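# Rest the wooden block over the middle of the well

## Task

Four desks, each carrying one bolted-down arm, surround a square opening called the well, with nothing beneath it but the floor. In the scene frame the well's centre is at x = 0, y = 0 and its edges are parallel to x and y. Approximate arm mounts in metres, with heading in degrees counter-clockwise from +x: arm1 at x=+0.22 y=+0.56 z=+0.72 heading -90; arm2 at x=-0.52 y=+0.50 z=+0.72 heading -90; arm3 at x=-0.22 y=-0.56 z=+0.72 heading +90; arm4 at x=+0.52 y=-0.50 z=+0.72 heading +90. No single wooden stick is long enough to span the well. Get the wooden block resting so that its centre is above the well's centre. The block and sticks are allowed to overhang the well. You may use any number of the arms. The arrangement counts only if it stays put without a robot holding it. At the end, open the grippers and move the arms away.

## Robot and tools

Robots: arm1, arm2, arm3 and arm4 are identical i2rt Big YAM arms. Each has six joints, a two-finger gripper and a wrist camera. With joints 1 and 6 at 0 and the hand level and pointing forward, the wrist camera sits on top of the hand and looks toward the fingertips. The hand reaches roughly 1.0 m from the joint 1 axis. A fixed room camera, cam_high, looks down on the scene.

Frame: a single scene frame with its origin on the floor and +z up. The well's centre is at x=0, y=0. The hand point is midway between the fingertips; the hand's z axis runs along the fingers and the fingers close along its y axis. Arms are commanded only by joint angles, never by Cartesian coordinates.

execute_actions: the argument actions is a list holding one action, or none. The action is a single object keyed by robot name (arm1 to arm4). Each key holds {"joints": {...}}, and inside it you can give any of joint1_rad, joint2_rad, joint3_rad, joint4_rad, joint5_rad, joint6_rad (radians) and gripper_m (metres). Every value is an absolute target for that joint, not an offset. Each arm gets its own object, and joints are named one by one rather than given as a list. All the motions in one action start at the same moment and may finish at different times. The optional cameras argument lists which images to return: arm1_cam_wrist, arm2_cam_wrist, arm3_cam_wrist, arm4_cam_wrist, cam_high, or all. Leaving it out, or passing null, returns all images; [] returns none. An empty actions list just reports the state and images. If a key is unknown or a value is out of range, the whole call is rejected and nothing moves.

Joint ranges, with the done-tolerance in brackets:
- joint1_rad: -2.879 to 2.879 (±0.045). Turns the arm about its base, positive counter-clockwise seen from above. At 0 the arm extends in the direction its base faces.
- joint2_rad: 0 to 3.141 (±0.14). Shoulder. At 0 the upper arm lies roughly level pointing backward; increasing it lifts the arm up and then forward.
- joint3_rad: 0 to 3.019 (±0.09). Elbow. At 0 it is fully folded; larger values open it.
- joint4_rad: -1.692 to 1.57 (±0.055). Hand pitch; positive tips the fingers upward.
- joint5_rad: -1.57 to 1.57 (±0.03). Sideways hand swing; positive goes to the arm's right.
- joint6_rad: -2.094 to 2.094 (±0.035). Hand roll; positive is clockwise when viewed from behind the hand.
- gripper_m: 0 to 0.093 (±0.003). This is the gap between the fingertips. Each finger pad pushes with about 50 to 62 N at most, and some grippers push less.

Because the joints move at different speeds, the hand can sweep a wide path between two postures. An arm or joint left out of an action may still be driving toward its earlier target.

Result lines: joint_positions gives the measured angles. Joint torques are listed in arm-joint order without the gripper; they are noisy, offset, scaled differently for each arm, and nonzero even in free air, so treat them only as a rough hint of load. joint_status tells how each commanded motion of the last accepted action ended:
- off_target: the joint stopped short and may still be pushing.
- contact_stop: the joint gave up its target and holds where it stopped.
- time_out: the joint holds where it stopped, or keeps pushing toward a target near its current position; on_its_own lists it in that case.
- not_followed: a safety check blocked that arm's joint targets, and a line saying joint command not followed appears, usually with a cause. The gripper part of the action still runs. A blocked arm may retry those targets on later actions until it gets passable targets or the path clears.
- limit_stop_at_motor_heat: the motor overheated; resend the target afterwards.
on_its_own describes what the arms are doing without a command in this call, and its held at value is the target being held, not the current position. To relieve a joint that is still pushing, send it its reported position. Very small changes of target may produce no motion. A joint holding a load may sag.

Safety: the arms do not stop when they touch something and can push very hard. Steady pushing heats the motors. A MOTOR HOT line appears from 85 °C. At 100 °C an OVER-TEMPERATURE FAULT releases that whole arm, gripper included, and it falls. Avoid pressing two robots together: the self- and arm-collision check can act too late, and between arms it ignores fingers, gripper housings and wrist cameras. No line reports contact between robots. Contact by objects, held or not, is harmless. Do not knock anything out of the work area, and avoid drops, slips, slams and hard shoves. A loose object may sometimes be nudged by an outside push. The arms do not wait for each other. If a result reports a stop, the remaining execute_actions, wait and finished_scene calls in that reply are skipped. While you are thinking, the robots keep holding the last command.

wait: seconds, from 0 to 10. It commands nothing and returns the same data as an empty action.

zoom_image: camera (one of the five names) and region [x0, y0, x1, y1] in pixels, with the origin at the top-left and a size of at most 504 by 504. It works on that camera's latest full image.

finished_scene: scene (integer, 1 or 2). It ends the scene for good once the last command has been held, and reports whether the goal was met. Ending a reply without a tool call also ends the run.

Cameras: all images are 504x504, pinhole with radial distortion. Calibration is given as K, D and T_world_to_cam, which maps scene coordinates into camera coordinates, plus pos_world. Expect small errors of about a degree and a few millimetres. Wrist camera poses are derived from the reported joints, so their errors are larger. cam_high sits near (0.25, 0.01, 2.02) and looks straight down.

Each tool is called after ">>>" in YAML: its name, and indented under it one key for each argument.

## Session

I'll start by observing the scene.

>>> execute_actions:
  actions: []

Scene clock: 0.00 s.
Joint torques (N m, as the arm reports them, + toward a larger angle): no reading
arm1.joint_positions: joint1_rad=-0.288 joint2_rad=+0.596 joint3_rad=+1.327 joint4_rad=-1.362 joint5_rad=+0.093 joint6_rad=-0.485 gripper_m=+0.094
arm1.joint_status: not commanded
arm1.hand: x=+0.1271 y=+0.3474 z=+1.2537 quat_wxyz=(-0.141, -0.587, -0.671, +0.430) (m; scene frame)
arm2.joint_positions: joint1_rad=+0.266 joint2_rad=+0.609 joint3_rad=+1.399 joint4_rad=-1.203 joint5_rad=-0.110 joint6_rad=-0.504 gripper_m=+0.095
arm2.joint_status: not commanded
arm2.hand: x=-0.4490 y=+0.2606 z=+1.3840 quat_wxyz=(-0.362, -0.319, -0.776, +0.406) (m; scene frame)
arm3.joint_positions: joint1_rad=+0.152 joint2_rad=+0.537 joint3_rad=+1.385 joint4_rad=-1.334 joint5_rad=+0.243 joint6_rad=+0.304 gripper_m=+0.094
arm3.joint_status: not commanded
arm3.hand: x=-0.2151 y=-0.3601 z=+1.2837 quat_wxyz=(-0.351, +0.522, -0.673, -0.389) (m; scene frame)
arm4.joint_positions: joint1_rad=+0.160 joint2_rad=+0.573 joint3_rad=+1.397 joint4_rad=-1.360 joint5_rad=-0.184 joint6_rad=+0.023 gripper_m=+0.094
arm4.joint_status: not commanded
arm4.hand: x=+0.4626 y=-0.2947 z=+1.2902 quat_wxyz=(-0.254, +0.677, -0.542, -0.428) (m; scene frame)
pictures: arm1_cam_wrist, arm2_cam_wrist, arm3_cam_wrist, arm4_cam_wrist, cam_high
Images, in order (width x height): arm1_cam_wrist 504x504, arm2_cam_wrist 504x504, arm3_cam_wrist 504x504, arm4_cam_wrist 504x504, cam_high 504x504.

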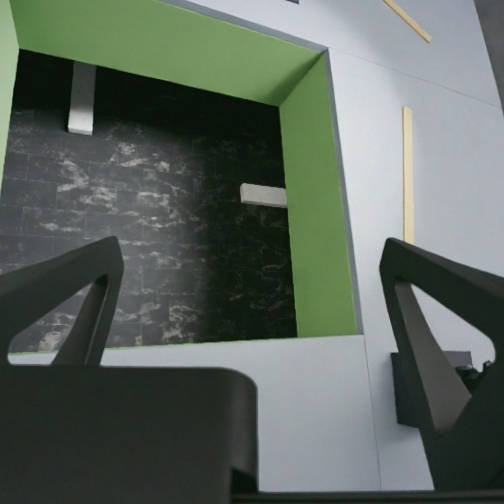

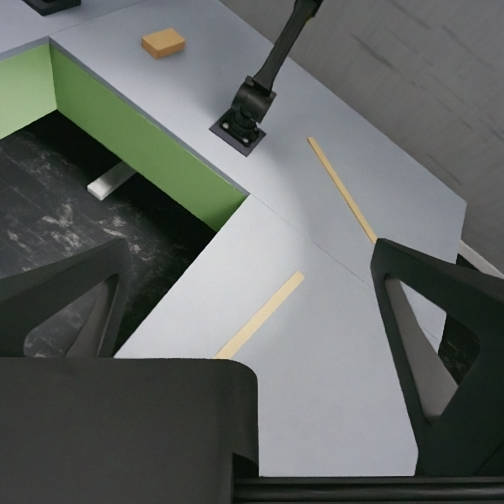

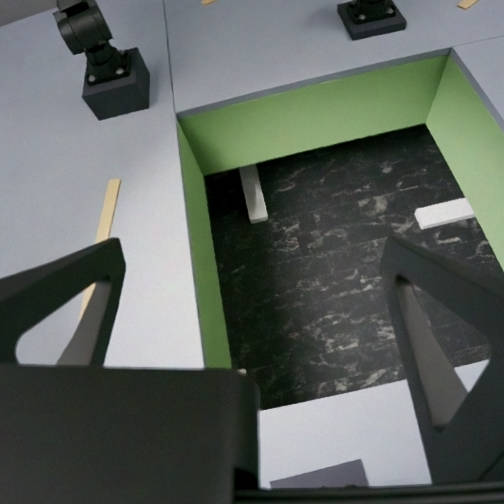

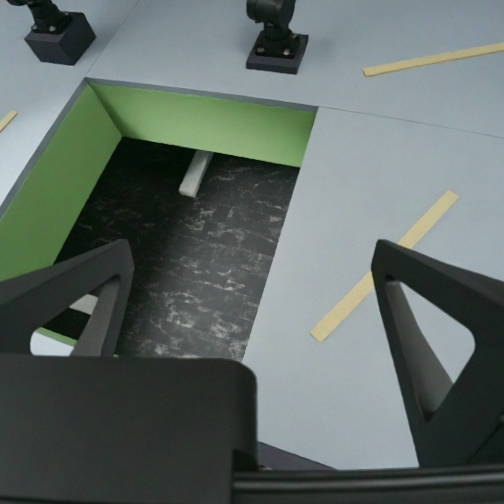

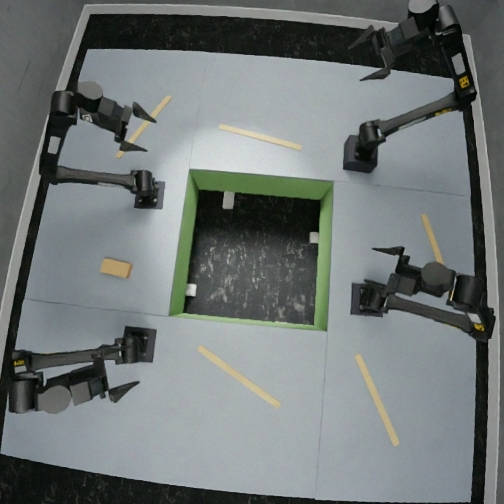

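>>> zoom_image:
  camera: "cam_high"
  region: [0, 0, 252, 252]

>>> zoom_image:
  camera: "cam_high"
  region: [252, 0, 504, 252]

>>> zoom_image:
  camera: "cam_high"
  region: [0, 252, 252, 504]

>>> zoom_image:
  camera: "cam_high"
  region: [252, 252, 504, 504]

Region (0, 0, 252, 252) of cam_high's 504x504 image, scaled by 2.000, with more detail than that image has.

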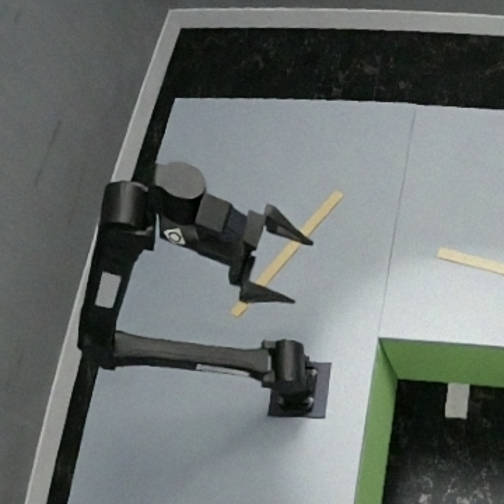

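Region (252, 0, 504, 252) of cam_high's 504x504 image, scaled by 2.000, with more detail than that image has.

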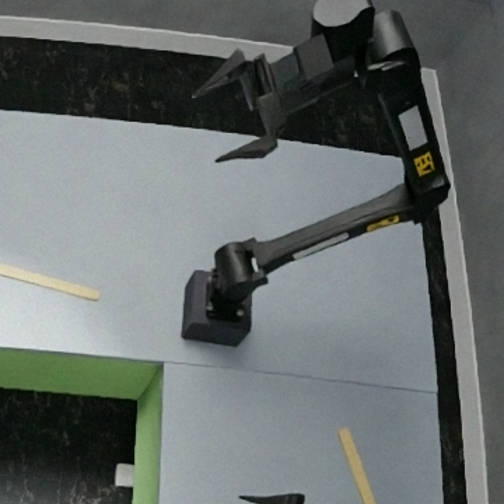

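Region (0, 252, 252, 504) of cam_high's 504x504 image, scaled by 2.000, with more detail than that image has.

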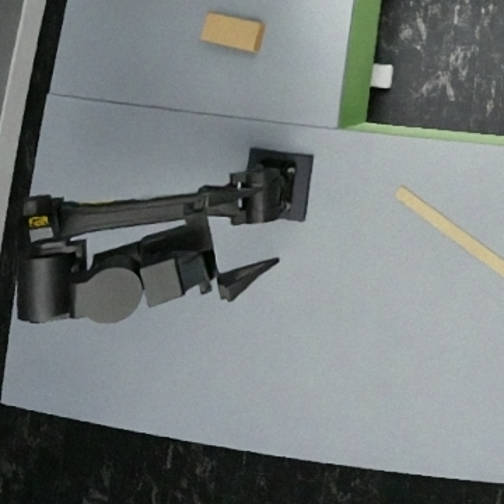

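Region (252, 252, 504, 504) of cam_high's 504x504 image, scaled by 2.000, with more detail than that image has.

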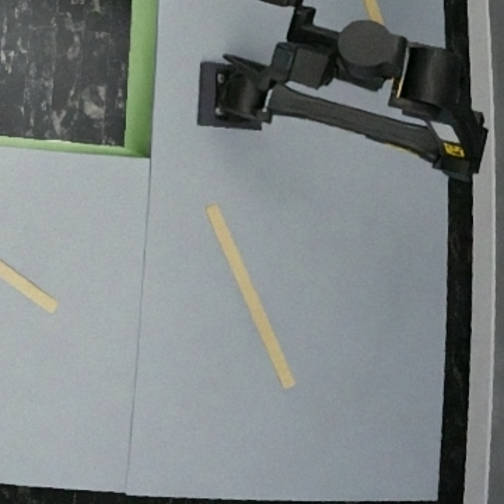

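>>> execute_actions:
  actions:
    - {"arm1": {"joints": {"joint1_rad": 1.715, "joint5_rad": 0, "joint6_rad": 0}}, "arm2": {"joints": {"joint1_rad": -0.138, "joint5_rad": 0, "joint6_rad": 0}}, "arm3": {"joints": {"joint1_rad": 1.794, "joint5_rad": 0, "joint6_rad": 0}}, "arm4": {"joints": {"joint1_rad": -0.199, "joint5_rad": 0, "joint6_rad": 0}}}
  cameras: ["cam_high"]

Scene clock: 9.37 s.
Joint torques (N m, as the arm reports them, + toward a larger angle): arm1=[0.11 1.21 8.56 2.14 0.02 0.03] | arm2=[-0.17  1.13 11.18  2.19  0.05  0.19] | arm3=[ 0.65  1.85  9.45  1.66  0.01 -0.02] | arm4=[-0.34  3.49  7.67  1.7   0.03 -0.06]
arm1.joint_positions: joint1_rad=+1.710 joint2_rad=+0.596 joint3_rad=+1.327 joint4_rad=-1.362 joint5_rad=-0.001 joint6_rad=-0.011 gripper_m=+0.094
arm1.joint_status: all done
arm1.hand: x=+0.4370 y=+0.5907 z=+1.2571 quat_wxyz=(-0.458, +0.064, -0.886, -0.026) (m; scene frame)
arm2.joint_positions: joint1_rad=-0.130 joint2_rad=+0.609 joint3_rad=+1.399 joint4_rad=-1.203 joint5_rad=-0.002 joint6_rad=-0.011 gripper_m=+0.095
arm2.joint_status: all done
arm2.hand: x=-0.5632 y=+0.2540 z=+1.3836 quat_wxyz=(-0.345, -0.641, -0.542, +0.419) (m; scene frame)
arm3.joint_positions: joint1_rad=+1.790 joint2_rad=+0.537 joint3_rad=+1.385 joint4_rad=-1.334 joint5_rad=+0.000 joint6_rad=+0.013 gripper_m=+0.094
arm3.joint_status: all done
arm3.hand: x=-0.4112 y=-0.6137 z=+1.2808 quat_wxyz=(+0.071, +0.850, +0.109, -0.511) (m; scene frame)
arm4.joint_positions: joint1_rad=-0.195 joint2_rad=+0.573 joint3_rad=+1.397 joint4_rad=-1.360 joint5_rad=-0.003 joint6_rad=+0.012 gripper_m=+0.094
arm4.joint_status: all done
arm4.hand: x=+0.5675 y=-0.2904 z=+1.2881 quat_wxyz=(-0.379, +0.543, -0.681, -0.314) (m; scene frame)
pictures: cam_high
Images, in order (width x height): cam_high 504x504.

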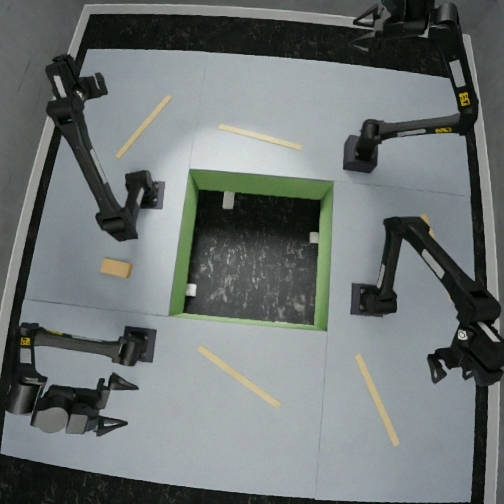

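>>> execute_actions:
  actions:
    - {"arm1": {"joints": {"joint4_rad": -0.6}}, "arm2": {"joints": {"joint3_rad": 0.8}}, "arm3": {"joints": {"joint2_rad": 1.2}}, "arm4": {"joints": {"joint2_rad": 1.25}}}
  cameras: []

Scene clock: 11.10 s.
Joint torques (N m, as the arm reports them, + toward a larger angle): arm1=[0.11 1.16 8.61 2.67 0.02 0.03] | arm2=[-0.54 -1.63 11.95  1.71  0.08  0.2 ] | arm3=[ 0.63 -9.03 11.49  0.94  0.02 -0.02] | arm4=[-0.36 -8.45  9.25  0.92  0.04 -0.07]
arm1.joint_positions: joint1_rad=+1.710 joint2_rad=+0.596 joint3_rad=+1.327 joint4_rad=-0.616 joint5_rad=-0.001 joint6_rad=-0.011 gripper_m=+0.094
arm1.joint_status: all done
arm1.hand: x=+0.4800 y=+0.5971 z=+1.4311 quat_wxyz=(-0.750, +0.048, -0.658, -0.044) (m; scene frame)
arm2.joint_positions: joint1_rad=-0.130 joint2_rad=+0.607 joint3_rad=+0.799 joint4_rad=-1.203 joint5_rad=-0.002 joint6_rad=-0.011 gripper_m=+0.095
arm2.joint_status: all done
arm2.hand: x=-0.5656 y=+0.2466 z=+1.0746 quat_wxyz=(-0.172, -0.735, -0.621, +0.210) (m; scene frame)
arm3.joint_positions: joint1_rad=+1.790 joint2_rad=+1.216 joint3_rad=+1.385 joint4_rad=-1.334 joint5_rad=+0.000 joint6_rad=+0.013 gripper_m=+0.094
arm3.joint_status: all done
arm3.hand: x=-0.6296 y=-0.6731 z=+1.0739 quat_wxyz=(+0.027, +0.972, +0.125, -0.199) (m; scene frame)
arm4.joint_positions: joint1_rad=-0.195 joint2_rad=+1.257 joint3_rad=+1.399 joint4_rad=-1.360 joint5_rad=-0.003 joint6_rad=+0.012 gripper_m=+0.094
arm4.joint_status: all done
arm4.hand: x=+0.6128 y=-0.0754 z=+1.0740 quat_wxyz=(-0.131, +0.614, -0.770, -0.112) (m; scene frame)
pictures: none
No camera images: the call's "cameras" was empty. Leave "cameras" out to get every camera's image.

>>> execute_actions:
  actions:
    - {"arm1": {"joints": {"joint1_rad": 1.701, "joint2_rad": 1.711, "joint3_rad": 1.222, "joint4_rad": -1.082, "joint5_rad": 0, "joint6_rad": -0.336, "gripper_m": 0.07}}, "arm2": {"joints": {"joint1_rad": -0.093, "joint2_rad": 1.883, "joint3_rad": 1.289, "joint4_rad": -0.977, "joint5_rad": 0, "joint6_rad": 0.064, "gripper_m": 0.07}}, "arm3": {"joints": {"joint1_rad": 1.752, "joint2_rad": 1.538, "joint3_rad": 1.067, "joint4_rad": -1.1, "joint5_rad": 0, "joint6_rad": 0.753, "gripper_m": 0.07}}, "arm4": {"joints": {"joint1_rad": -0.173, "joint2_rad": 1.712, "joint3_rad": 1.25, "joint4_rad": -1.109, "joint5_rad": 0, "joint6_rad": 0.353, "gripper_m": 0.07}}}

Scene clock: 16.07 s.
Joint torques (N m, as the arm reports them, + toward a larger angle): arm1=[ -0.98 -14.99   7.19   0.3    0.    -0.22] | arm2=[  0.09 -19.25   9.86   0.61   0.04   0.23] | arm3=[  0.18 -11.35  10.1    0.42   0.07   0.19] | arm4=[  0.28 -13.97   7.73   0.65   0.07   0.2 ]
arm1.joint_positions: joint1_rad=+1.710 joint2_rad=+1.708 joint3_rad=+1.221 joint4_rad=-1.074 joint5_rad=-0.001 joint6_rad=-0.325 gripper_m=+0.070
arm1.joint_status: all done
arm1.hand: x=+0.6927 y=+0.6223 z=+0.8229 quat_wxyz=(-0.012, +0.226, -0.974, +0.003) (m; scene frame)
arm2.joint_positions: joint1_rad=-0.101 joint2_rad=+1.866 joint3_rad=+1.278 joint4_rad=-0.980 joint5_rad=-0.002 joint6_rad=+0.053 gripper_m=+0.070
arm2.joint_status: all done
arm2.hand: x=-0.5978 y=-0.0098 z=+0.8209 quat_wxyz=(+0.003, -0.775, -0.631, -0.002) (m; scene frame)
arm3.joint_positions: joint1_rad=+1.754 joint2_rad=+1.552 joint3_rad=+1.038 joint4_rad=-1.112 joint5_rad=+0.000 joint6_rad=+0.740 gripper_m=+0.070
arm3.joint_status: all done
arm3.hand: x=-0.6079 y=-0.6517 z=+0.8033 quat_wxyz=(-0.014, +0.967, -0.252, +0.025) (m; scene frame)
arm4.joint_positions: joint1_rad=-0.178 joint2_rad=+1.719 joint3_rad=+1.234 joint4_rad=-1.124 joint5_rad=-0.003 joint6_rad=+0.341 gripper_m=+0.070
arm4.joint_status: all done
arm4.hand: x=+0.6118 y=-0.0352 z=+0.8102 quat_wxyz=(+0.017, +0.495, -0.869, +0.015) (m; scene frame)
pictures: arm1_cam_wrist, arm2_cam_wrist, arm3_cam_wrist, arm4_cam_wrist, cam_high
camera_calibration (this result's frames):
arm1_cam_wrist: T_world_to_cam=[[0.445044, -0.895507, 0.00179666, 0.247943], [-0.740741, -0.367, 0.562684, 0.281122], [-0.503228, -0.25175, -0.82667, 1.31185], [0, 0, 0, 1]] pos_world=[0.758052, 0.655464, 0.925839]
arm2_cam_wrist: T_world_to_cam=[[-0.979202, 0.202834, -0.00459282, -0.577832], [0.163061, 0.800261, 0.577056, -0.362559], [0.120722, 0.564306, -0.816692, 0.866648], [0, 0, 0, 1]] pos_world=[-0.611318, -0.0817081, 0.914347]
arm3_cam_wrist: T_world_to_cam=[[0.478809, 0.877229, 0.0348156, 0.836431], [0.681135, -0.396212, 0.615688, -0.334074], [0.553894, -0.271083, -0.787221, 0.912951], [0, 0, 0, 1]] pos_world=[-0.678619, -0.61862, 0.895258]
arm4_cam_wrist: T_world_to_cam=[[0.861816, -0.507209, -0.00363656, -0.538946], [-0.400844, -0.685446, 0.607855, -0.263011], [-0.310802, -0.522401, -0.79404, 0.942547], [0, 0, 0, 1]] pos_world=[0.651991, 0.0387492, 0.906333]
Images, in order (width x height): arm1_cam_wrist 504x504, arm2_cam_wrist 504x504, arm3_cam_wrist 504x504, arm4_cam_wrist 504x504, cam_high 504x504.

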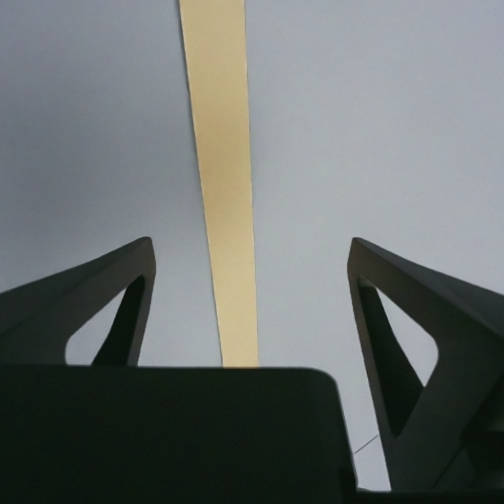

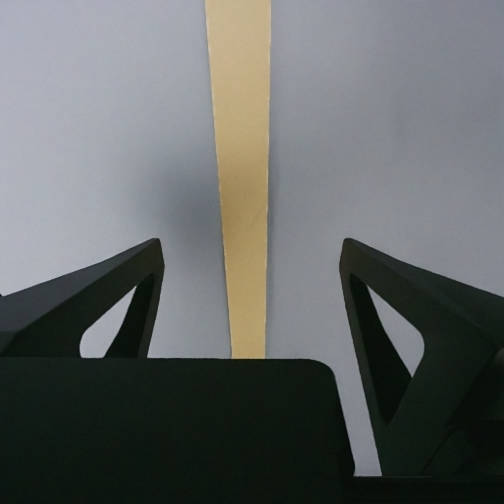

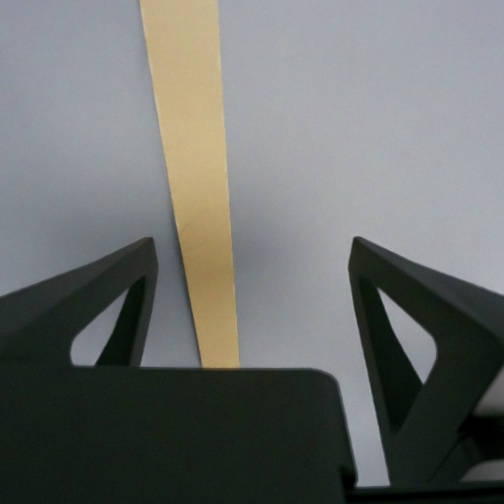

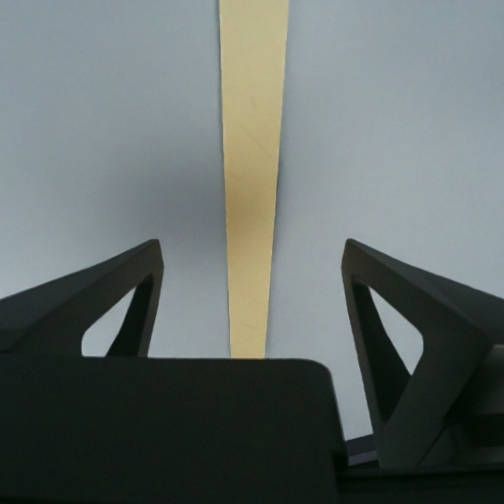

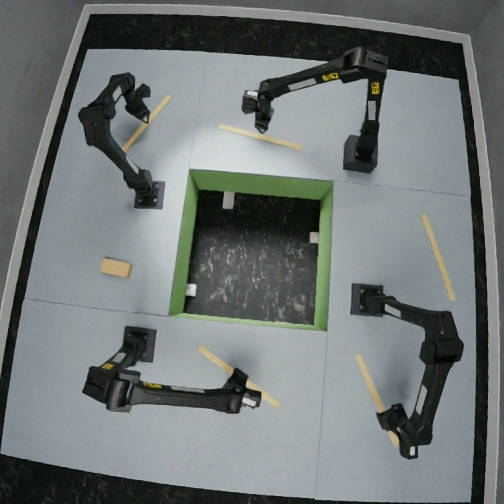

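>>> execute_actions:
  actions:
    - {"arm1": {"joints": {"joint1_rad": 1.75, "joint2_rad": 1.82, "joint3_rad": 1.133, "joint4_rad": -0.875}}, "arm2": {"joints": {"joint1_rad": -0.085, "joint2_rad": 2.015, "joint3_rad": 1.26, "joint4_rad": -0.815}}, "arm3": {"joints": {"joint1_rad": 1.791, "joint2_rad": 1.65, "joint3_rad": 1.02, "joint4_rad": -0.887, "joint6_rad": 0.769}}, "arm4": {"joints": {"joint1_rad": -0.192, "joint2_rad": 1.812, "joint3_rad": 1.189, "joint4_rad": -0.91, "joint6_rad": 0.36}}}

Scene clock: 19.83 s.
Joint torques (N m, as the arm reports them, + toward a larger angle): arm1=[ -0.37 -17.21   6.57   1.02   0.    -0.22] | arm2=[  0.13 -20.21   8.32   1.19   0.09   0.16] | arm3=[  0.42 -11.45   7.58   0.65   0.07   0.21] | arm4=[ -0.45 -14.05   6.48   0.79   0.08   0.19]
arm1.joint_positions: joint1_rad=+1.750 joint2_rad=+1.828 joint3_rad=+1.129 joint4_rad=-0.885 joint5_rad=-0.001 joint6_rad=-0.325 gripper_m=+0.070
arm1.joint_status: all done
arm1.hand: x=+0.6834 y=+0.6398 z=+0.7390 quat_wxyz=(+0.000, +0.245, -0.969, +0.002) (m; scene frame)
arm2.joint_positions: joint1_rad=-0.095 joint2_rad=+2.002 joint3_rad=+1.254 joint4_rad=-0.830 joint5_rad=-0.002 joint6_rad=+0.053 gripper_m=+0.070
arm2.joint_status: all done
arm2.hand: x=-0.5953 y=-0.0143 z=+0.7460 quat_wxyz=(+0.006, -0.774, -0.634, -0.006) (m; scene frame)
arm3.joint_positions: joint1_rad=+1.790 joint2_rad=+1.653 joint3_rad=+1.015 joint4_rad=-0.901 joint5_rad=+0.000 joint6_rad=+0.756 gripper_m=+0.070
arm3.joint_status: all done
arm3.hand: x=-0.6369 y=-0.6743 z=+0.7553 quat_wxyz=(+0.007, +0.970, -0.242, -0.014) (m; scene frame)
arm4.joint_positions: joint1_rad=-0.186 joint2_rad=+1.813 joint3_rad=+1.184 joint4_rad=-0.926 joint5_rad=-0.003 joint6_rad=+0.348 gripper_m=+0.070
arm4.joint_status: all done
arm4.hand: x=+0.6189 y=-0.0191 z=+0.7497 quat_wxyz=(+0.000, +0.488, -0.873, -0.005) (m; scene frame)
pictures: arm1_cam_wrist, arm2_cam_wrist, arm3_cam_wrist, arm4_cam_wrist, cam_high
camera_calibration (this result's frames):
arm1_cam_wrist: T_world_to_cam=[[0.480751, -0.876843, -0.00505894, 0.236659], [-0.712613, -0.394057, 0.580432, 0.31286], [-0.510941, -0.275438, -0.814293, 1.25342], [0, 0, 0, 1]] pos_world=[0.749598, 0.676037, 0.840254]
arm2_cam_wrist: T_world_to_cam=[[-0.98041, 0.196923, -0.00414328, -0.575952], [0.157361, 0.795749, 0.584826, -0.325423], [0.118463, 0.572717, -0.811148, 0.802346], [0, 0, 0, 1]] pos_world=[-0.608508, -0.0871442, 0.838751]
arm3_cam_wrist: T_world_to_cam=[[0.461989, 0.886564, -0.0238801, 0.91168], [0.738606, -0.369704, 0.56372, -0.200062], [0.490946, -0.278071, -0.82562, 0.869309], [0, 0, 0, 1]] pos_world=[-0.700203, -0.640497, 0.852269]
arm4_cam_wrist: T_world_to_cam=[[0.853989, -0.519865, -0.0210391, -0.519467], [-0.417847, -0.709374, 0.56762, -0.172134], [-0.31001, -0.47595, -0.823022, 0.92724], [0, 0, 0, 1]] pos_world=[0.659148, 0.0491602, 0.849916]
Images, in order (width x height): arm1_cam_wrist 504x504, arm2_cam_wrist 504x504, arm3_cam_wrist 504x504, arm4_cam_wrist 504x504, cam_high 504x504.

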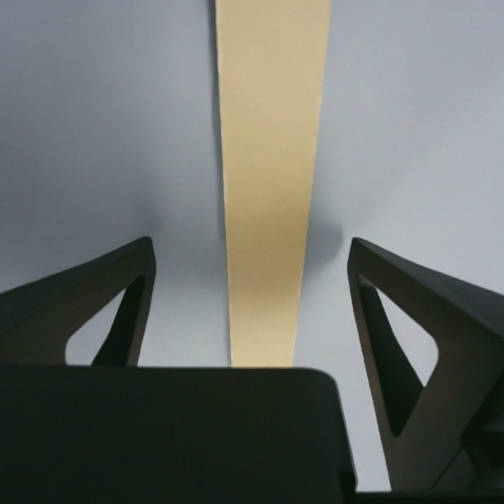

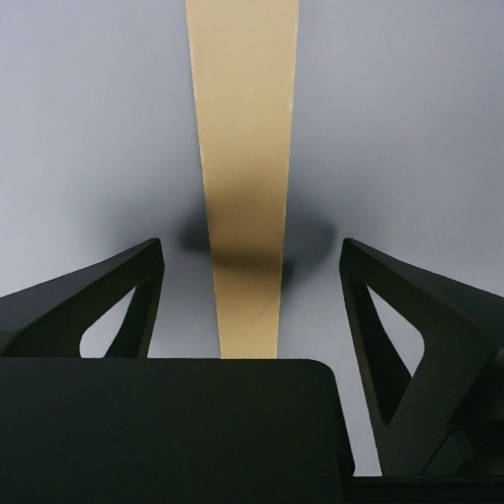

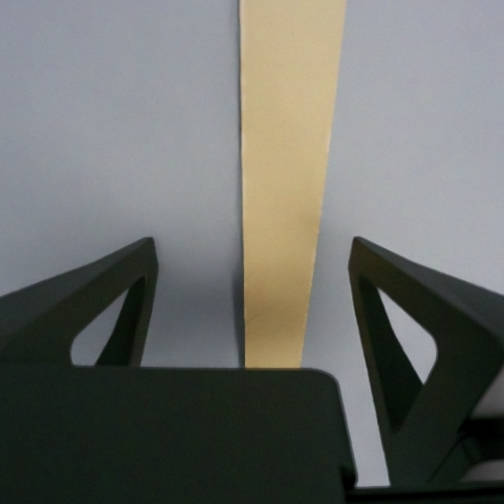

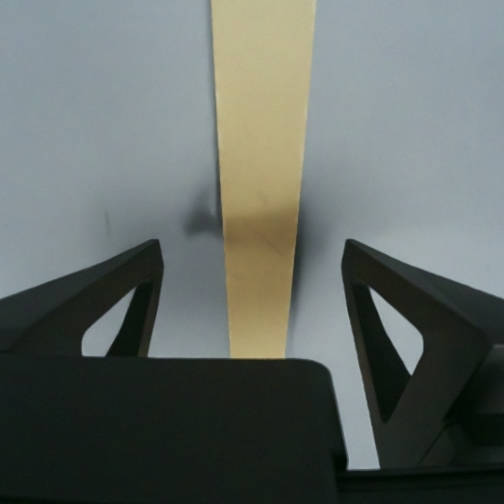

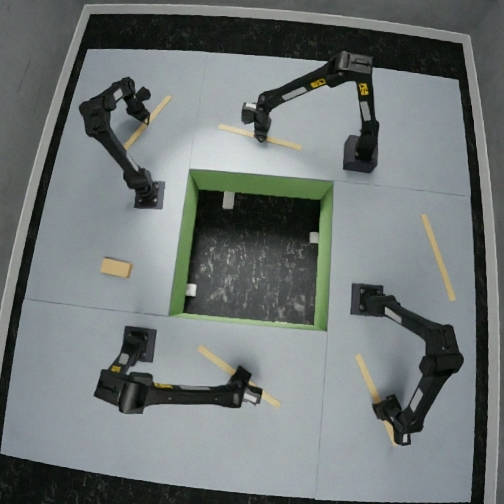

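>>> execute_actions:
  actions:
    - {"arm1": {"joints": {"joint2_rad": 1.86, "joint4_rad": -0.822}}, "arm2": {"joints": {"joint2_rad": 2.062, "joint4_rad": -0.762}}, "arm3": {"joints": {"joint2_rad": 1.692, "joint3_rad": 0.967, "joint4_rad": -0.824}}, "arm4": {"joints": {"joint2_rad": 1.871, "joint4_rad": -0.867}}}
  cameras: ["arm1_cam_wrist", "arm2_cam_wrist", "arm3_cam_wrist", "arm4_cam_wrist"]

Scene clock: 22.40 s.
Joint torques (N m, as the arm reports them, + toward a larger angle): arm1=[ -0.33 -14.79   6.65   1.11   0.    -0.22] | arm2=[ -0.42 -17.42   8.42   1.22   0.     0.18] | arm3=[ 0.53 -9.32  6.29  0.63  0.11  0.18] | arm4=[ -0.36 -11.69   6.24   0.73   0.1    0.18]
arm1.joint_positions: joint1_rad=+1.750 joint2_rad=+1.840 joint3_rad=+1.129 joint4_rad=-0.832 joint5_rad=-0.001 joint6_rad=-0.325 gripper_m=+0.070
arm1.joint_status: all done
arm1.hand: x=+0.6944 y=+0.6416 z=+0.7334 quat_wxyz=(-0.020, +0.245, -0.969, +0.004) (m; scene frame)
arm2.joint_positions: joint1_rad=-0.093 joint2_rad=+2.017 joint3_rad=+1.254 joint4_rad=-0.777 joint5_rad=+0.000 joint6_rad=+0.054 gripper_m=+0.070
arm2.joint_status: all done
arm2.hand: x=-0.5964 y=-0.0242 z=+0.7384 quat_wxyz=(-0.006, -0.773, -0.634, +0.009) (m; scene frame)
arm3.joint_positions: joint1_rad=+1.789 joint2_rad=+1.666 joint3_rad=+0.974 joint4_rad=-0.837 joint5_rad=-0.001 joint6_rad=+0.759 gripper_m=+0.070
arm3.joint_status: all done
arm3.hand: x=-0.6318 y=-0.6728 z=+0.7380 quat_wxyz=(+0.010, +0.970, -0.244, -0.018) (m; scene frame)
arm4.joint_positions: joint1_rad=-0.188 joint2_rad=+1.842 joint3_rad=+1.184 joint4_rad=-0.881 joint5_rad=-0.003 joint6_rad=+0.349 gripper_m=+0.070
arm4.joint_status: all done
arm4.hand: x=+0.6215 y=-0.0115 z=+0.7368 quat_wxyz=(-0.006, +0.487, -0.874, -0.012) (m; scene frame)
pictures: arm1_cam_wrist, arm2_cam_wrist, arm3_cam_wrist, arm4_cam_wrist
camera_calibration (this result's frames):
arm1_cam_wrist: T_world_to_cam=[[0.480864, -0.876759, 0.00797637, 0.223273], [-0.734835, -0.398029, 0.549172, 0.365566], [-0.478317, -0.269939, -0.835671, 1.24458], [0, 0, 0, 1]] pos_world=[0.756569, 0.677221, 0.837517]
arm2_cam_wrist: T_world_to_cam=[[-0.980611, 0.195908, -0.00465463, -0.574893], [0.160602, 0.817041, 0.553761, -0.287482], [0.112289, 0.542276, -0.832663, 0.813457], [0, 0, 0, 1]] pos_world=[-0.608919, -0.0936079, 0.833856]
arm3_cam_wrist: T_world_to_cam=[[0.464708, 0.884893, -0.0317962, 0.914014], [0.742751, -0.37001, 0.558044, -0.186867], [0.482044, -0.282944, -0.829202, 0.846751], [0, 0, 0, 1]] pos_world=[-0.694125, -0.638364, 0.83547]
arm4_cam_wrist: T_world_to_cam=[[0.852043, -0.522745, -0.0275873, -0.512007], [-0.422482, -0.717824, 0.553387, -0.145049], [-0.309083, -0.459855, -0.832467, 0.927604], [0, 0, 0, 1]] pos_world=[0.661678, 0.0547936, 0.838343]
Images, in order (width x height): arm1_cam_wrist 504x504, arm2_cam_wrist 504x504, arm3_cam_wrist 504x504, arm4_cam_wrist 504x504.

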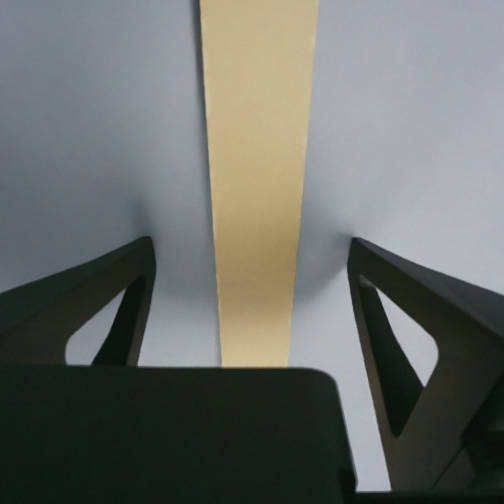

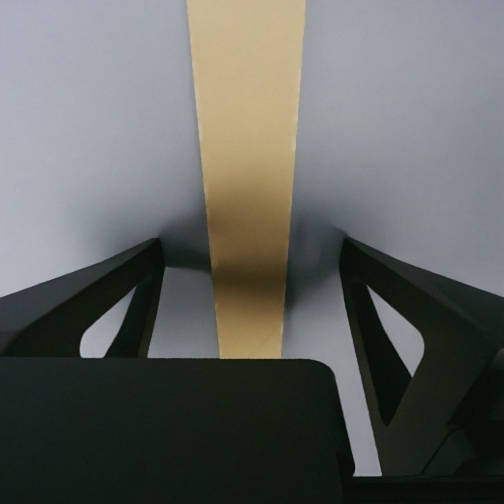

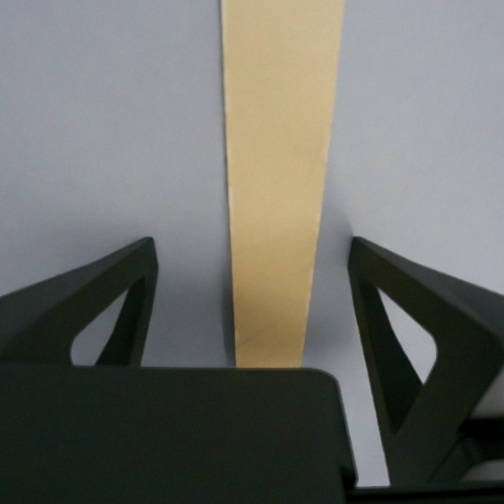

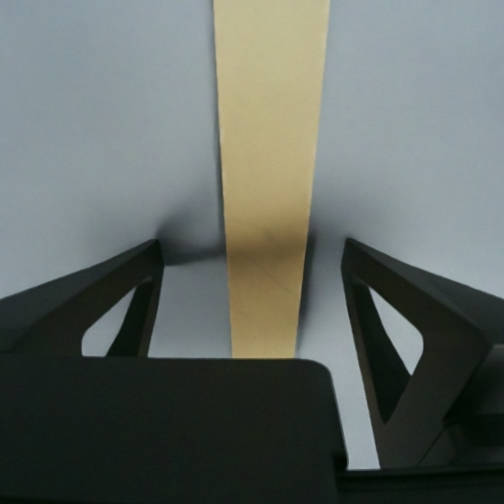

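>>> execute_actions:
  actions:
    - {"arm1": {"joints": {"gripper_m": 0.01}}, "arm2": {"joints": {"gripper_m": 0.01}}, "arm3": {"joints": {"gripper_m": 0.01}}, "arm4": {"joints": {"gripper_m": 0.01}}}

Scene clock: 23.50 s.
Joint torques (N m, as the arm reports them, + toward a larger angle): arm1=[ -0.36 -15.02   6.58   1.09  -0.01  -0.21] | arm2=[ -0.01 -17.93   8.37   1.16  -0.09   0.17] | arm3=[ 0.51 -9.3   6.29  0.56  0.13  0.18] | arm4=[ -0.35 -11.85   6.27   0.73   0.07   0.17]
arm1.joint_positions: joint1_rad=+1.750 joint2_rad=+1.840 joint3_rad=+1.129 joint4_rad=-0.832 joint5_rad=+0.000 joint6_rad=-0.326 gripper_m=+0.026
arm1.joint_status: gripper_m off_target (ended at +0.026, target +0.010)
arm1.hand: x=+0.6945 y=+0.6416 z=+0.7335 quat_wxyz=(-0.020, +0.246, -0.969, +0.004) (m; scene frame)
arm2.joint_positions: joint1_rad=-0.093 joint2_rad=+2.017 joint3_rad=+1.254 joint4_rad=-0.775 joint5_rad=+0.002 joint6_rad=+0.054 gripper_m=+0.027
arm2.joint_status: gripper_m off_target (ended at +0.027, target +0.010)
arm2.hand: x=-0.5966 y=-0.0245 z=+0.7384 quat_wxyz=(-0.006, -0.773, -0.634, +0.010) (m; scene frame)
arm3.joint_positions: joint1_rad=+1.789 joint2_rad=+1.667 joint3_rad=+0.974 joint4_rad=-0.835 joint5_rad=-0.002 joint6_rad=+0.759 gripper_m=+0.027
arm3.joint_status: gripper_m off_target (ended at +0.027, target +0.010)
arm3.hand: x=-0.6323 y=-0.6730 z=+0.7379 quat_wxyz=(+0.010, +0.970, -0.244, -0.019) (m; scene frame)
arm4.joint_positions: joint1_rad=-0.188 joint2_rad=+1.842 joint3_rad=+1.184 joint4_rad=-0.880 joint5_rad=-0.003 joint6_rad=+0.350 gripper_m=+0.027
arm4.joint_status: gripper_m off_target (ended at +0.027, target +0.010)
arm4.hand: x=+0.6216 y=-0.0114 z=+0.7368 quat_wxyz=(-0.006, +0.486, -0.874, -0.012) (m; scene frame)
pictures: arm1_cam_wrist, arm2_cam_wrist, arm3_cam_wrist, arm4_cam_wrist, cam_high
camera_calibration (this result's frames):
arm1_cam_wrist: T_world_to_cam=[[0.481517, -0.876396, 0.00848959, 0.222118], [-0.73478, -0.398391, 0.548983, 0.365953], [-0.477745, -0.270583, -0.83579, 1.24472], [0, 0, 0, 1]] pos_world=[0.7566, 0.677255, 0.837536]
arm2_cam_wrist: T_world_to_cam=[[-0.980536, 0.196318, -0.00283319, -0.576293], [0.162069, 0.817452, 0.552726, -0.285597], [0.110826, 0.541509, -0.833358, 0.813244], [0, 0, 0, 1]] pos_world=[-0.608918, -0.0937808, 0.833948]
arm3_cam_wrist: T_world_to_cam=[[0.464624, 0.884869, -0.0336527, 0.915758], [0.743679, -0.369294, 0.557282, -0.184915], [0.480694, -0.283953, -0.829641, 0.845581], [0, 0, 0, 1]] pos_world=[-0.694431, -0.638508, 0.835397]
arm4_cam_wrist: T_world_to_cam=[[0.851849, -0.523072, -0.0273663, -0.512084], [-0.423008, -0.717821, 0.552989, -0.144339], [-0.308897, -0.459487, -0.832739, 0.927756], [0, 0, 0, 1]] pos_world=[0.661743, 0.0548263, 0.838382]
Images, in order (width x height): arm1_cam_wrist 504x504, arm2_cam_wrist 504x504, arm3_cam_wrist 504x504, arm4_cam_wrist 504x504, cam_high 504x504.

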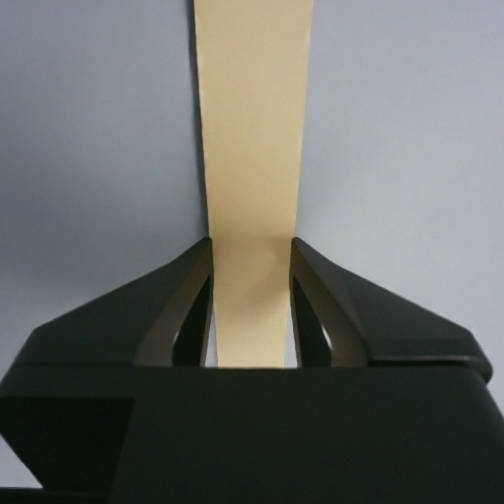

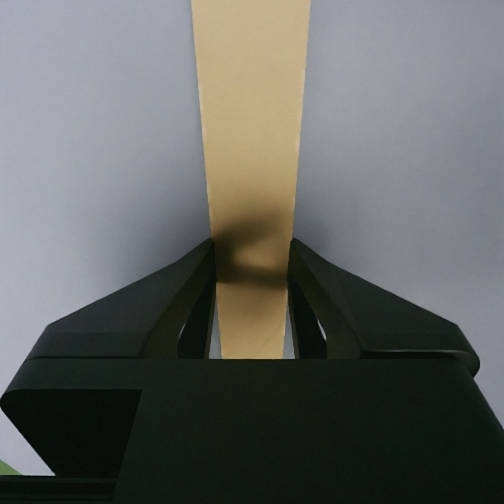

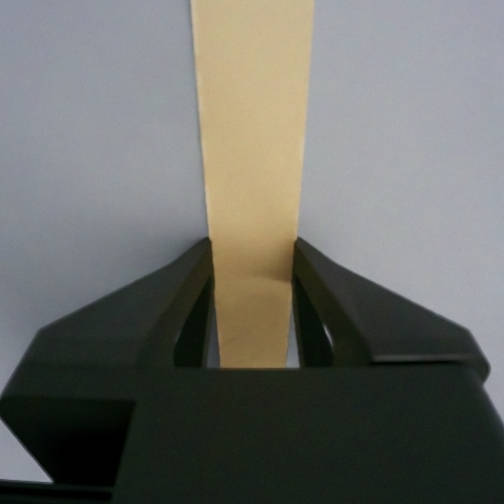

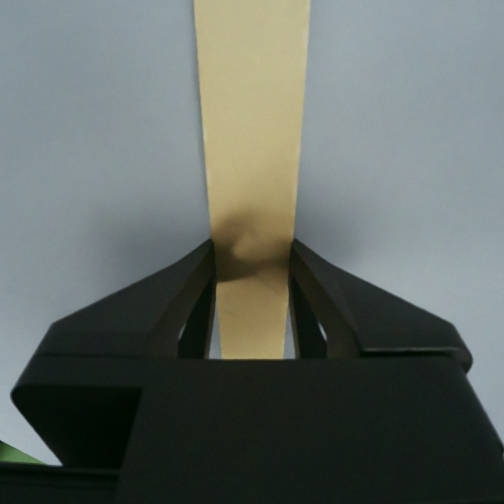

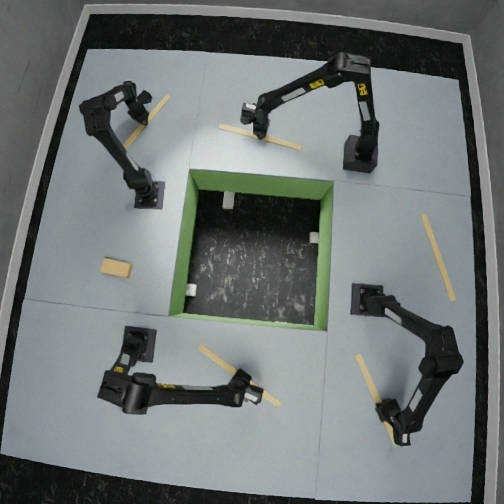

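>>> zoom_image:
  camera: "cam_high"
  region: [330, 340, 456, 466]

>>> zoom_image:
  camera: "cam_high"
  region: [200, 80, 326, 206]

>>> zoom_image:
  camera: "cam_high"
  region: [80, 60, 206, 186]

>>> zoom_image:
  camera: "cam_high"
  region: [180, 320, 306, 446]

Region (330, 340, 456, 466) of cam_high's 504x504 image, scaled by 4.000, with more detail than that image has.

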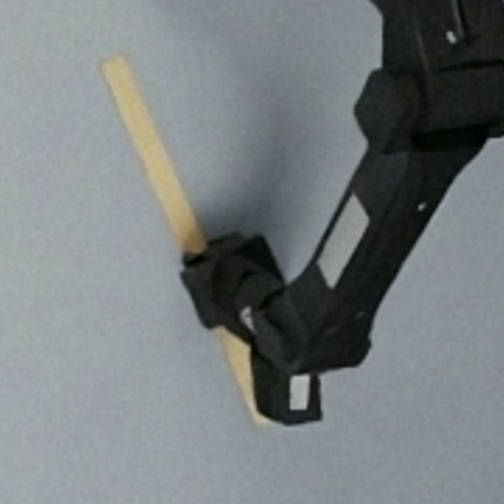

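Region (200, 80, 326, 206) of cam_high's 504x504 image, scaled by 4.000, with more detail than that image has.

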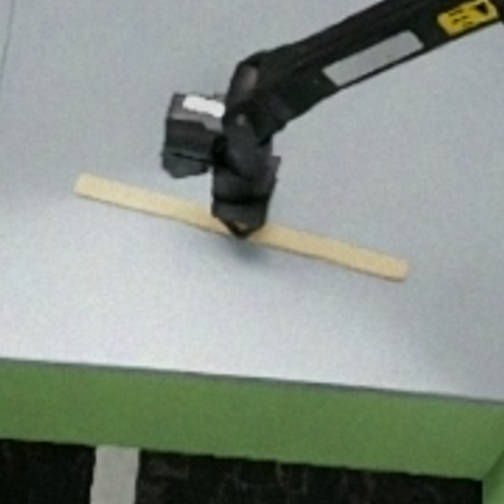

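Region (80, 60, 206, 186) of cam_high's 504x504 image, scaled by 4.000, with more detail than that image has.

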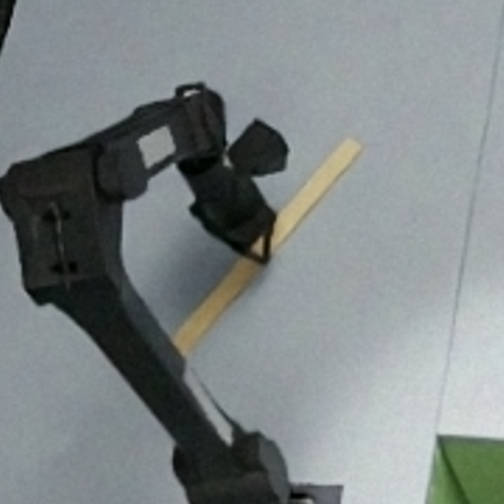

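Region (180, 320, 306, 446) of cam_high's 504x504 image, scaled by 4.000, with more detail than that image has.

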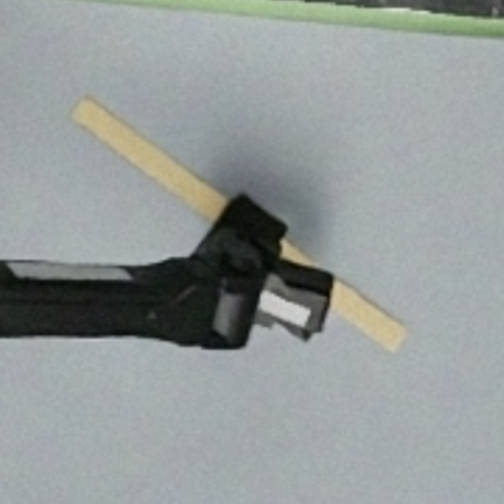

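>>> execute_actions:
  actions:
    - {"arm1": {"joints": {"joint2_rad": 1.66, "joint3_rad": 1.25, "joint4_rad": -1.13}}, "arm2": {"joints": {"joint2_rad": 1.84, "joint3_rad": 1.29, "joint4_rad": -1.0}}, "arm3": {"joints": {"joint2_rad": 1.53, "joint3_rad": 1.09, "joint4_rad": -1.1}}, "arm4": {"joints": {"joint2_rad": 1.70, "joint3_rad": 1.25, "joint4_rad": -1.1}}}

Scene clock: 31.63 s.
Joint torques (N m, as the arm reports them, + toward a larger angle): arm1=[ -0.27 -14.09   9.18   0.37  -0.01  -0.21] | arm2=[ -0.24 -18.22  10.96  -0.06  -0.07   0.15] | arm3=[ 0.57 -9.79 10.45 -0.44  0.13  0.18] | arm4=[ -0.22 -11.35   8.5   -0.32   0.08   0.16]
arm1.joint_positions: joint1_rad=+1.750 joint2_rad=+1.647 joint3_rad=+1.224 joint4_rad=-1.122 joint5_rad=+0.000 joint6_rad=-0.326 gripper_m=+0.026
arm1.joint_status: all done
arm1.hand: x=+0.6818 y=+0.6400 z=+0.8512 quat_wxyz=(-0.019, +0.246, -0.969, +0.004) (m; scene frame)
arm2.joint_positions: joint1_rad=-0.093 joint2_rad=+1.820 joint3_rad=+1.270 joint4_rad=-0.986 joint5_rad=+0.002 joint6_rad=+0.054 gripper_m=+0.027
arm2.joint_status: all done
arm2.hand: x=-0.5942 y=-0.0101 z=+0.8405 quat_wxyz=(-0.007, -0.773, -0.634, +0.011) (m; scene frame)
arm3.joint_positions: joint1_rad=+1.789 joint2_rad=+1.523 joint3_rad=+1.061 joint4_rad=-1.087 joint5_rad=-0.002 joint6_rad=+0.759 gripper_m=+0.027
arm3.joint_status: all done
arm3.hand: x=-0.6212 y=-0.6702 z=+0.8224 quat_wxyz=(+0.005, +0.970, -0.244, -0.009) (m; scene frame)
arm4.joint_positions: joint1_rad=-0.188 joint2_rad=+1.684 joint3_rad=+1.227 joint4_rad=-1.084 joint5_rad=-0.003 joint6_rad=+0.350 gripper_m=+0.027
arm4.joint_status: all done
arm4.hand: x=+0.6186 y=-0.0274 z=+0.8237 quat_wxyz=(-0.005, +0.486, -0.874, -0.011) (m; scene frame)
pictures: arm1_cam_wrist, arm2_cam_wrist, arm3_cam_wrist, arm4_cam_wrist, cam_high
camera_calibration (this result's frames):
arm1_cam_wrist: T_world_to_cam=[[0.481524, -0.876398, 0.00786747, 0.22636], [-0.73375, -0.398207, 0.550492, 0.289223], [-0.479317, -0.270848, -0.834803, 1.33704], [0, 0, 0, 1]] pos_world=[0.744086, 0.675686, 0.955169]
arm2_cam_wrist: T_world_to_cam=[[-0.980538, 0.196307, -0.00293697, -0.576416], [0.162214, 0.818495, 0.551138, -0.352763], [0.110596, 0.539935, -0.834409, 0.891049], [0, 0, 0, 1]] pos_world=[-0.606521, -0.0792198, 0.936228]
arm3_cam_wrist: T_world_to_cam=[[0.465201, 0.884999, -0.0191001, 0.899394], [0.732043, -0.372488, 0.570408, -0.25936], [0.497696, -0.279336, -0.821139, 0.917844], [0, 0, 0, 1]] pos_world=[-0.685344, -0.636184, 0.918798]
arm4_cam_wrist: T_world_to_cam=[[0.851841, -0.523132, -0.0264618, -0.516308], [-0.422698, -0.716378, 0.555094, -0.207029], [-0.309344, -0.461666, -0.831367, 0.991006], [0, 0, 0, 1]] pos_world=[0.658863, 0.039106, 0.925148]
Images, in order (width x height): arm1_cam_wrist 504x504, arm2_cam_wrist 504x504, arm3_cam_wrist 504x504, arm4_cam_wrist 504x504, cam_high 504x504.

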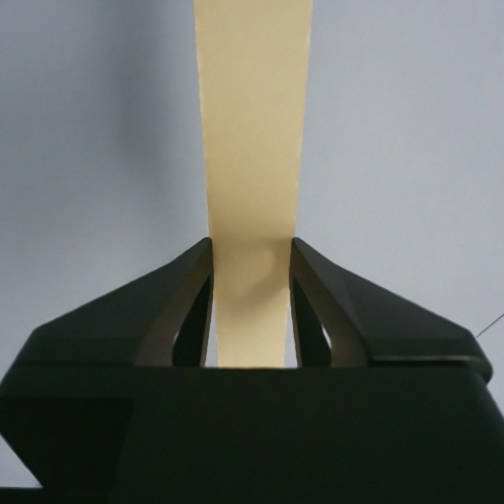

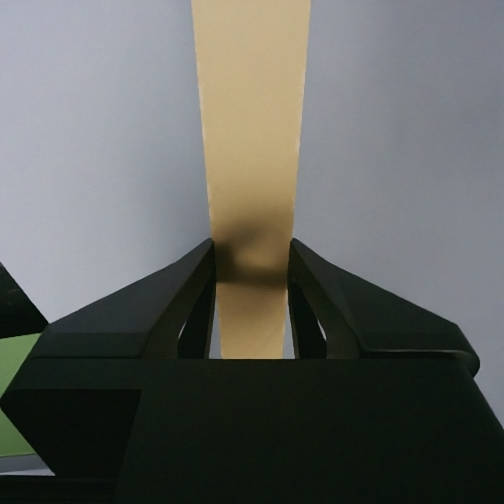

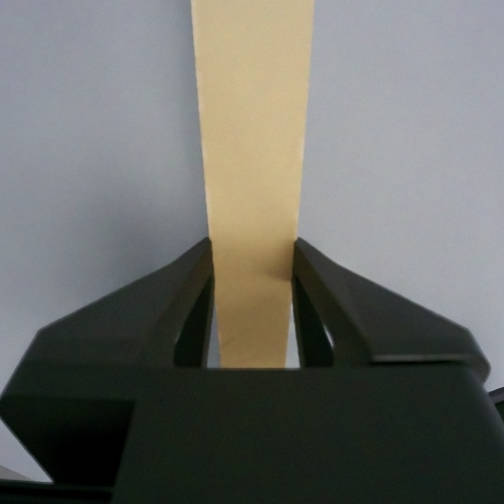

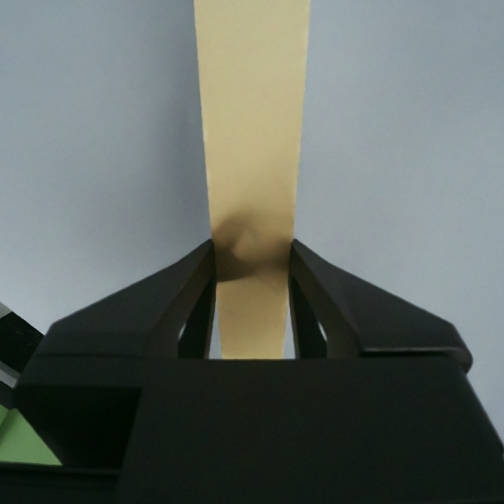

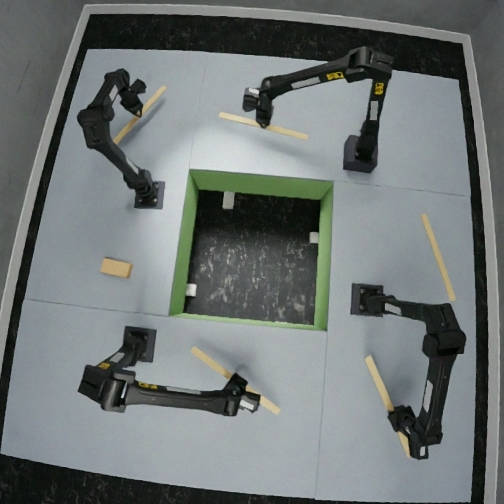

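>>> execute_actions:
  actions:
    - {"arm1": {"joints": {"joint1_rad": -0.463, "joint2_rad": 1.45, "joint3_rad": 0.9, "joint4_rad": -0.778, "joint5_rad": -0.111, "joint6_rad": -0.447}}, "arm2": {"joints": {"joint1_rad": 0.44, "joint2_rad": 1.755, "joint3_rad": 1.21, "joint4_rad": -0.93, "joint5_rad": -0.211, "joint6_rad": -1.19}}, "arm4": {"joints": {"joint1_rad": -0.9}}}
  cameras: ["cam_high", "arm1_cam_wrist"]

Scene clock: 35.40 s.
Joint torques (N m, as the arm reports them, + toward a larger angle): arm1=[  0.16 -11.71   6.74   1.22  -0.17  -0.22] | arm2=[ -0.4  -20.25   9.05   1.12  -0.3   -0.09] | arm3=[ 0.52 -9.84 10.45 -0.41  0.13  0.18] | arm4=[  0.32 -11.89   8.46  -0.36  -0.08   0.16]
arm1.joint_positions: joint1_rad=-0.467 joint2_rad=+1.447 joint3_rad=+0.908 joint4_rad=-0.782 joint5_rad=-0.110 joint6_rad=-0.436 gripper_m=+0.026
arm1.joint_status: all done
arm1.hand: x=+0.0349 y=+0.1688 z=+0.8243 quat_wxyz=(-0.098, -0.710, -0.691, +0.096) (m; scene frame)
arm2.joint_positions: joint1_rad=+0.448 joint2_rad=+1.774 joint3_rad=+1.211 joint4_rad=-0.941 joint5_rad=-0.212 joint6_rad=-1.179 gripper_m=+0.027
arm2.joint_status: all done
arm2.hand: x=-0.2918 y=+0.0489 z=+0.8480 quat_wxyz=(-0.110, +0.006, -0.994, -0.015) (m; scene frame)
arm3.joint_positions: joint1_rad=+1.789 joint2_rad=+1.523 joint3_rad=+1.061 joint4_rad=-1.087 joint5_rad=-0.002 joint6_rad=+0.759 gripper_m=+0.027
arm3.joint_status: not commanded
arm3.hand: x=-0.6212 y=-0.6702 z=+0.8224 quat_wxyz=(+0.005, +0.970, -0.244, -0.009) (m; scene frame)
arm4.joint_positions: joint1_rad=-0.905 joint2_rad=+1.686 joint3_rad=+1.227 joint4_rad=-1.084 joint5_rad=+0.001 joint6_rad=+0.350 gripper_m=+0.027
arm4.joint_status: all done
arm4.hand: x=+0.9050 y=-0.2086 z=+0.8222 quat_wxyz=(-0.010, +0.149, -0.989, -0.004) (m; scene frame)
pictures: arm1_cam_wrist, cam_high
camera_calibration (this result's frames):
arm1_cam_wrist: T_world_to_cam=[[-0.999731, 0.0188075, -0.0135461, 0.0433419], [0.0131322, 0.941202, 0.337589, -0.434965], [0.0190988, 0.33732, -0.941196, 0.844551], [0, 0, 0, 1]] pos_world=[0.0329124, 0.123691, 0.942315]
Images, in order (width x height): arm1_cam_wrist 504x504, cam_high 504x504.

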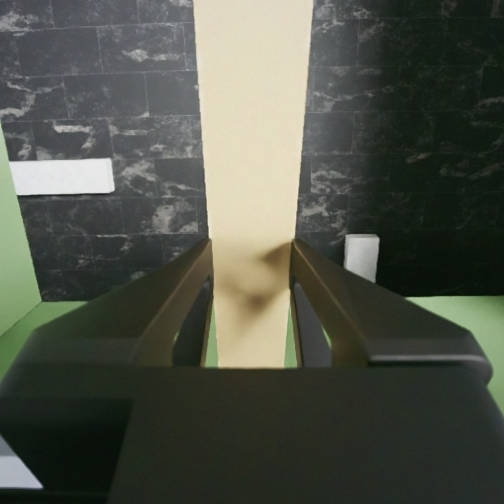

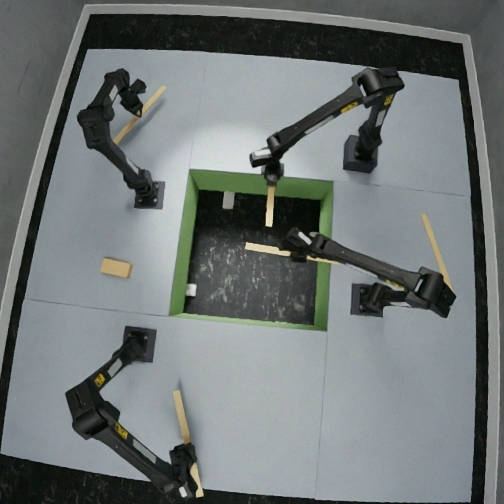

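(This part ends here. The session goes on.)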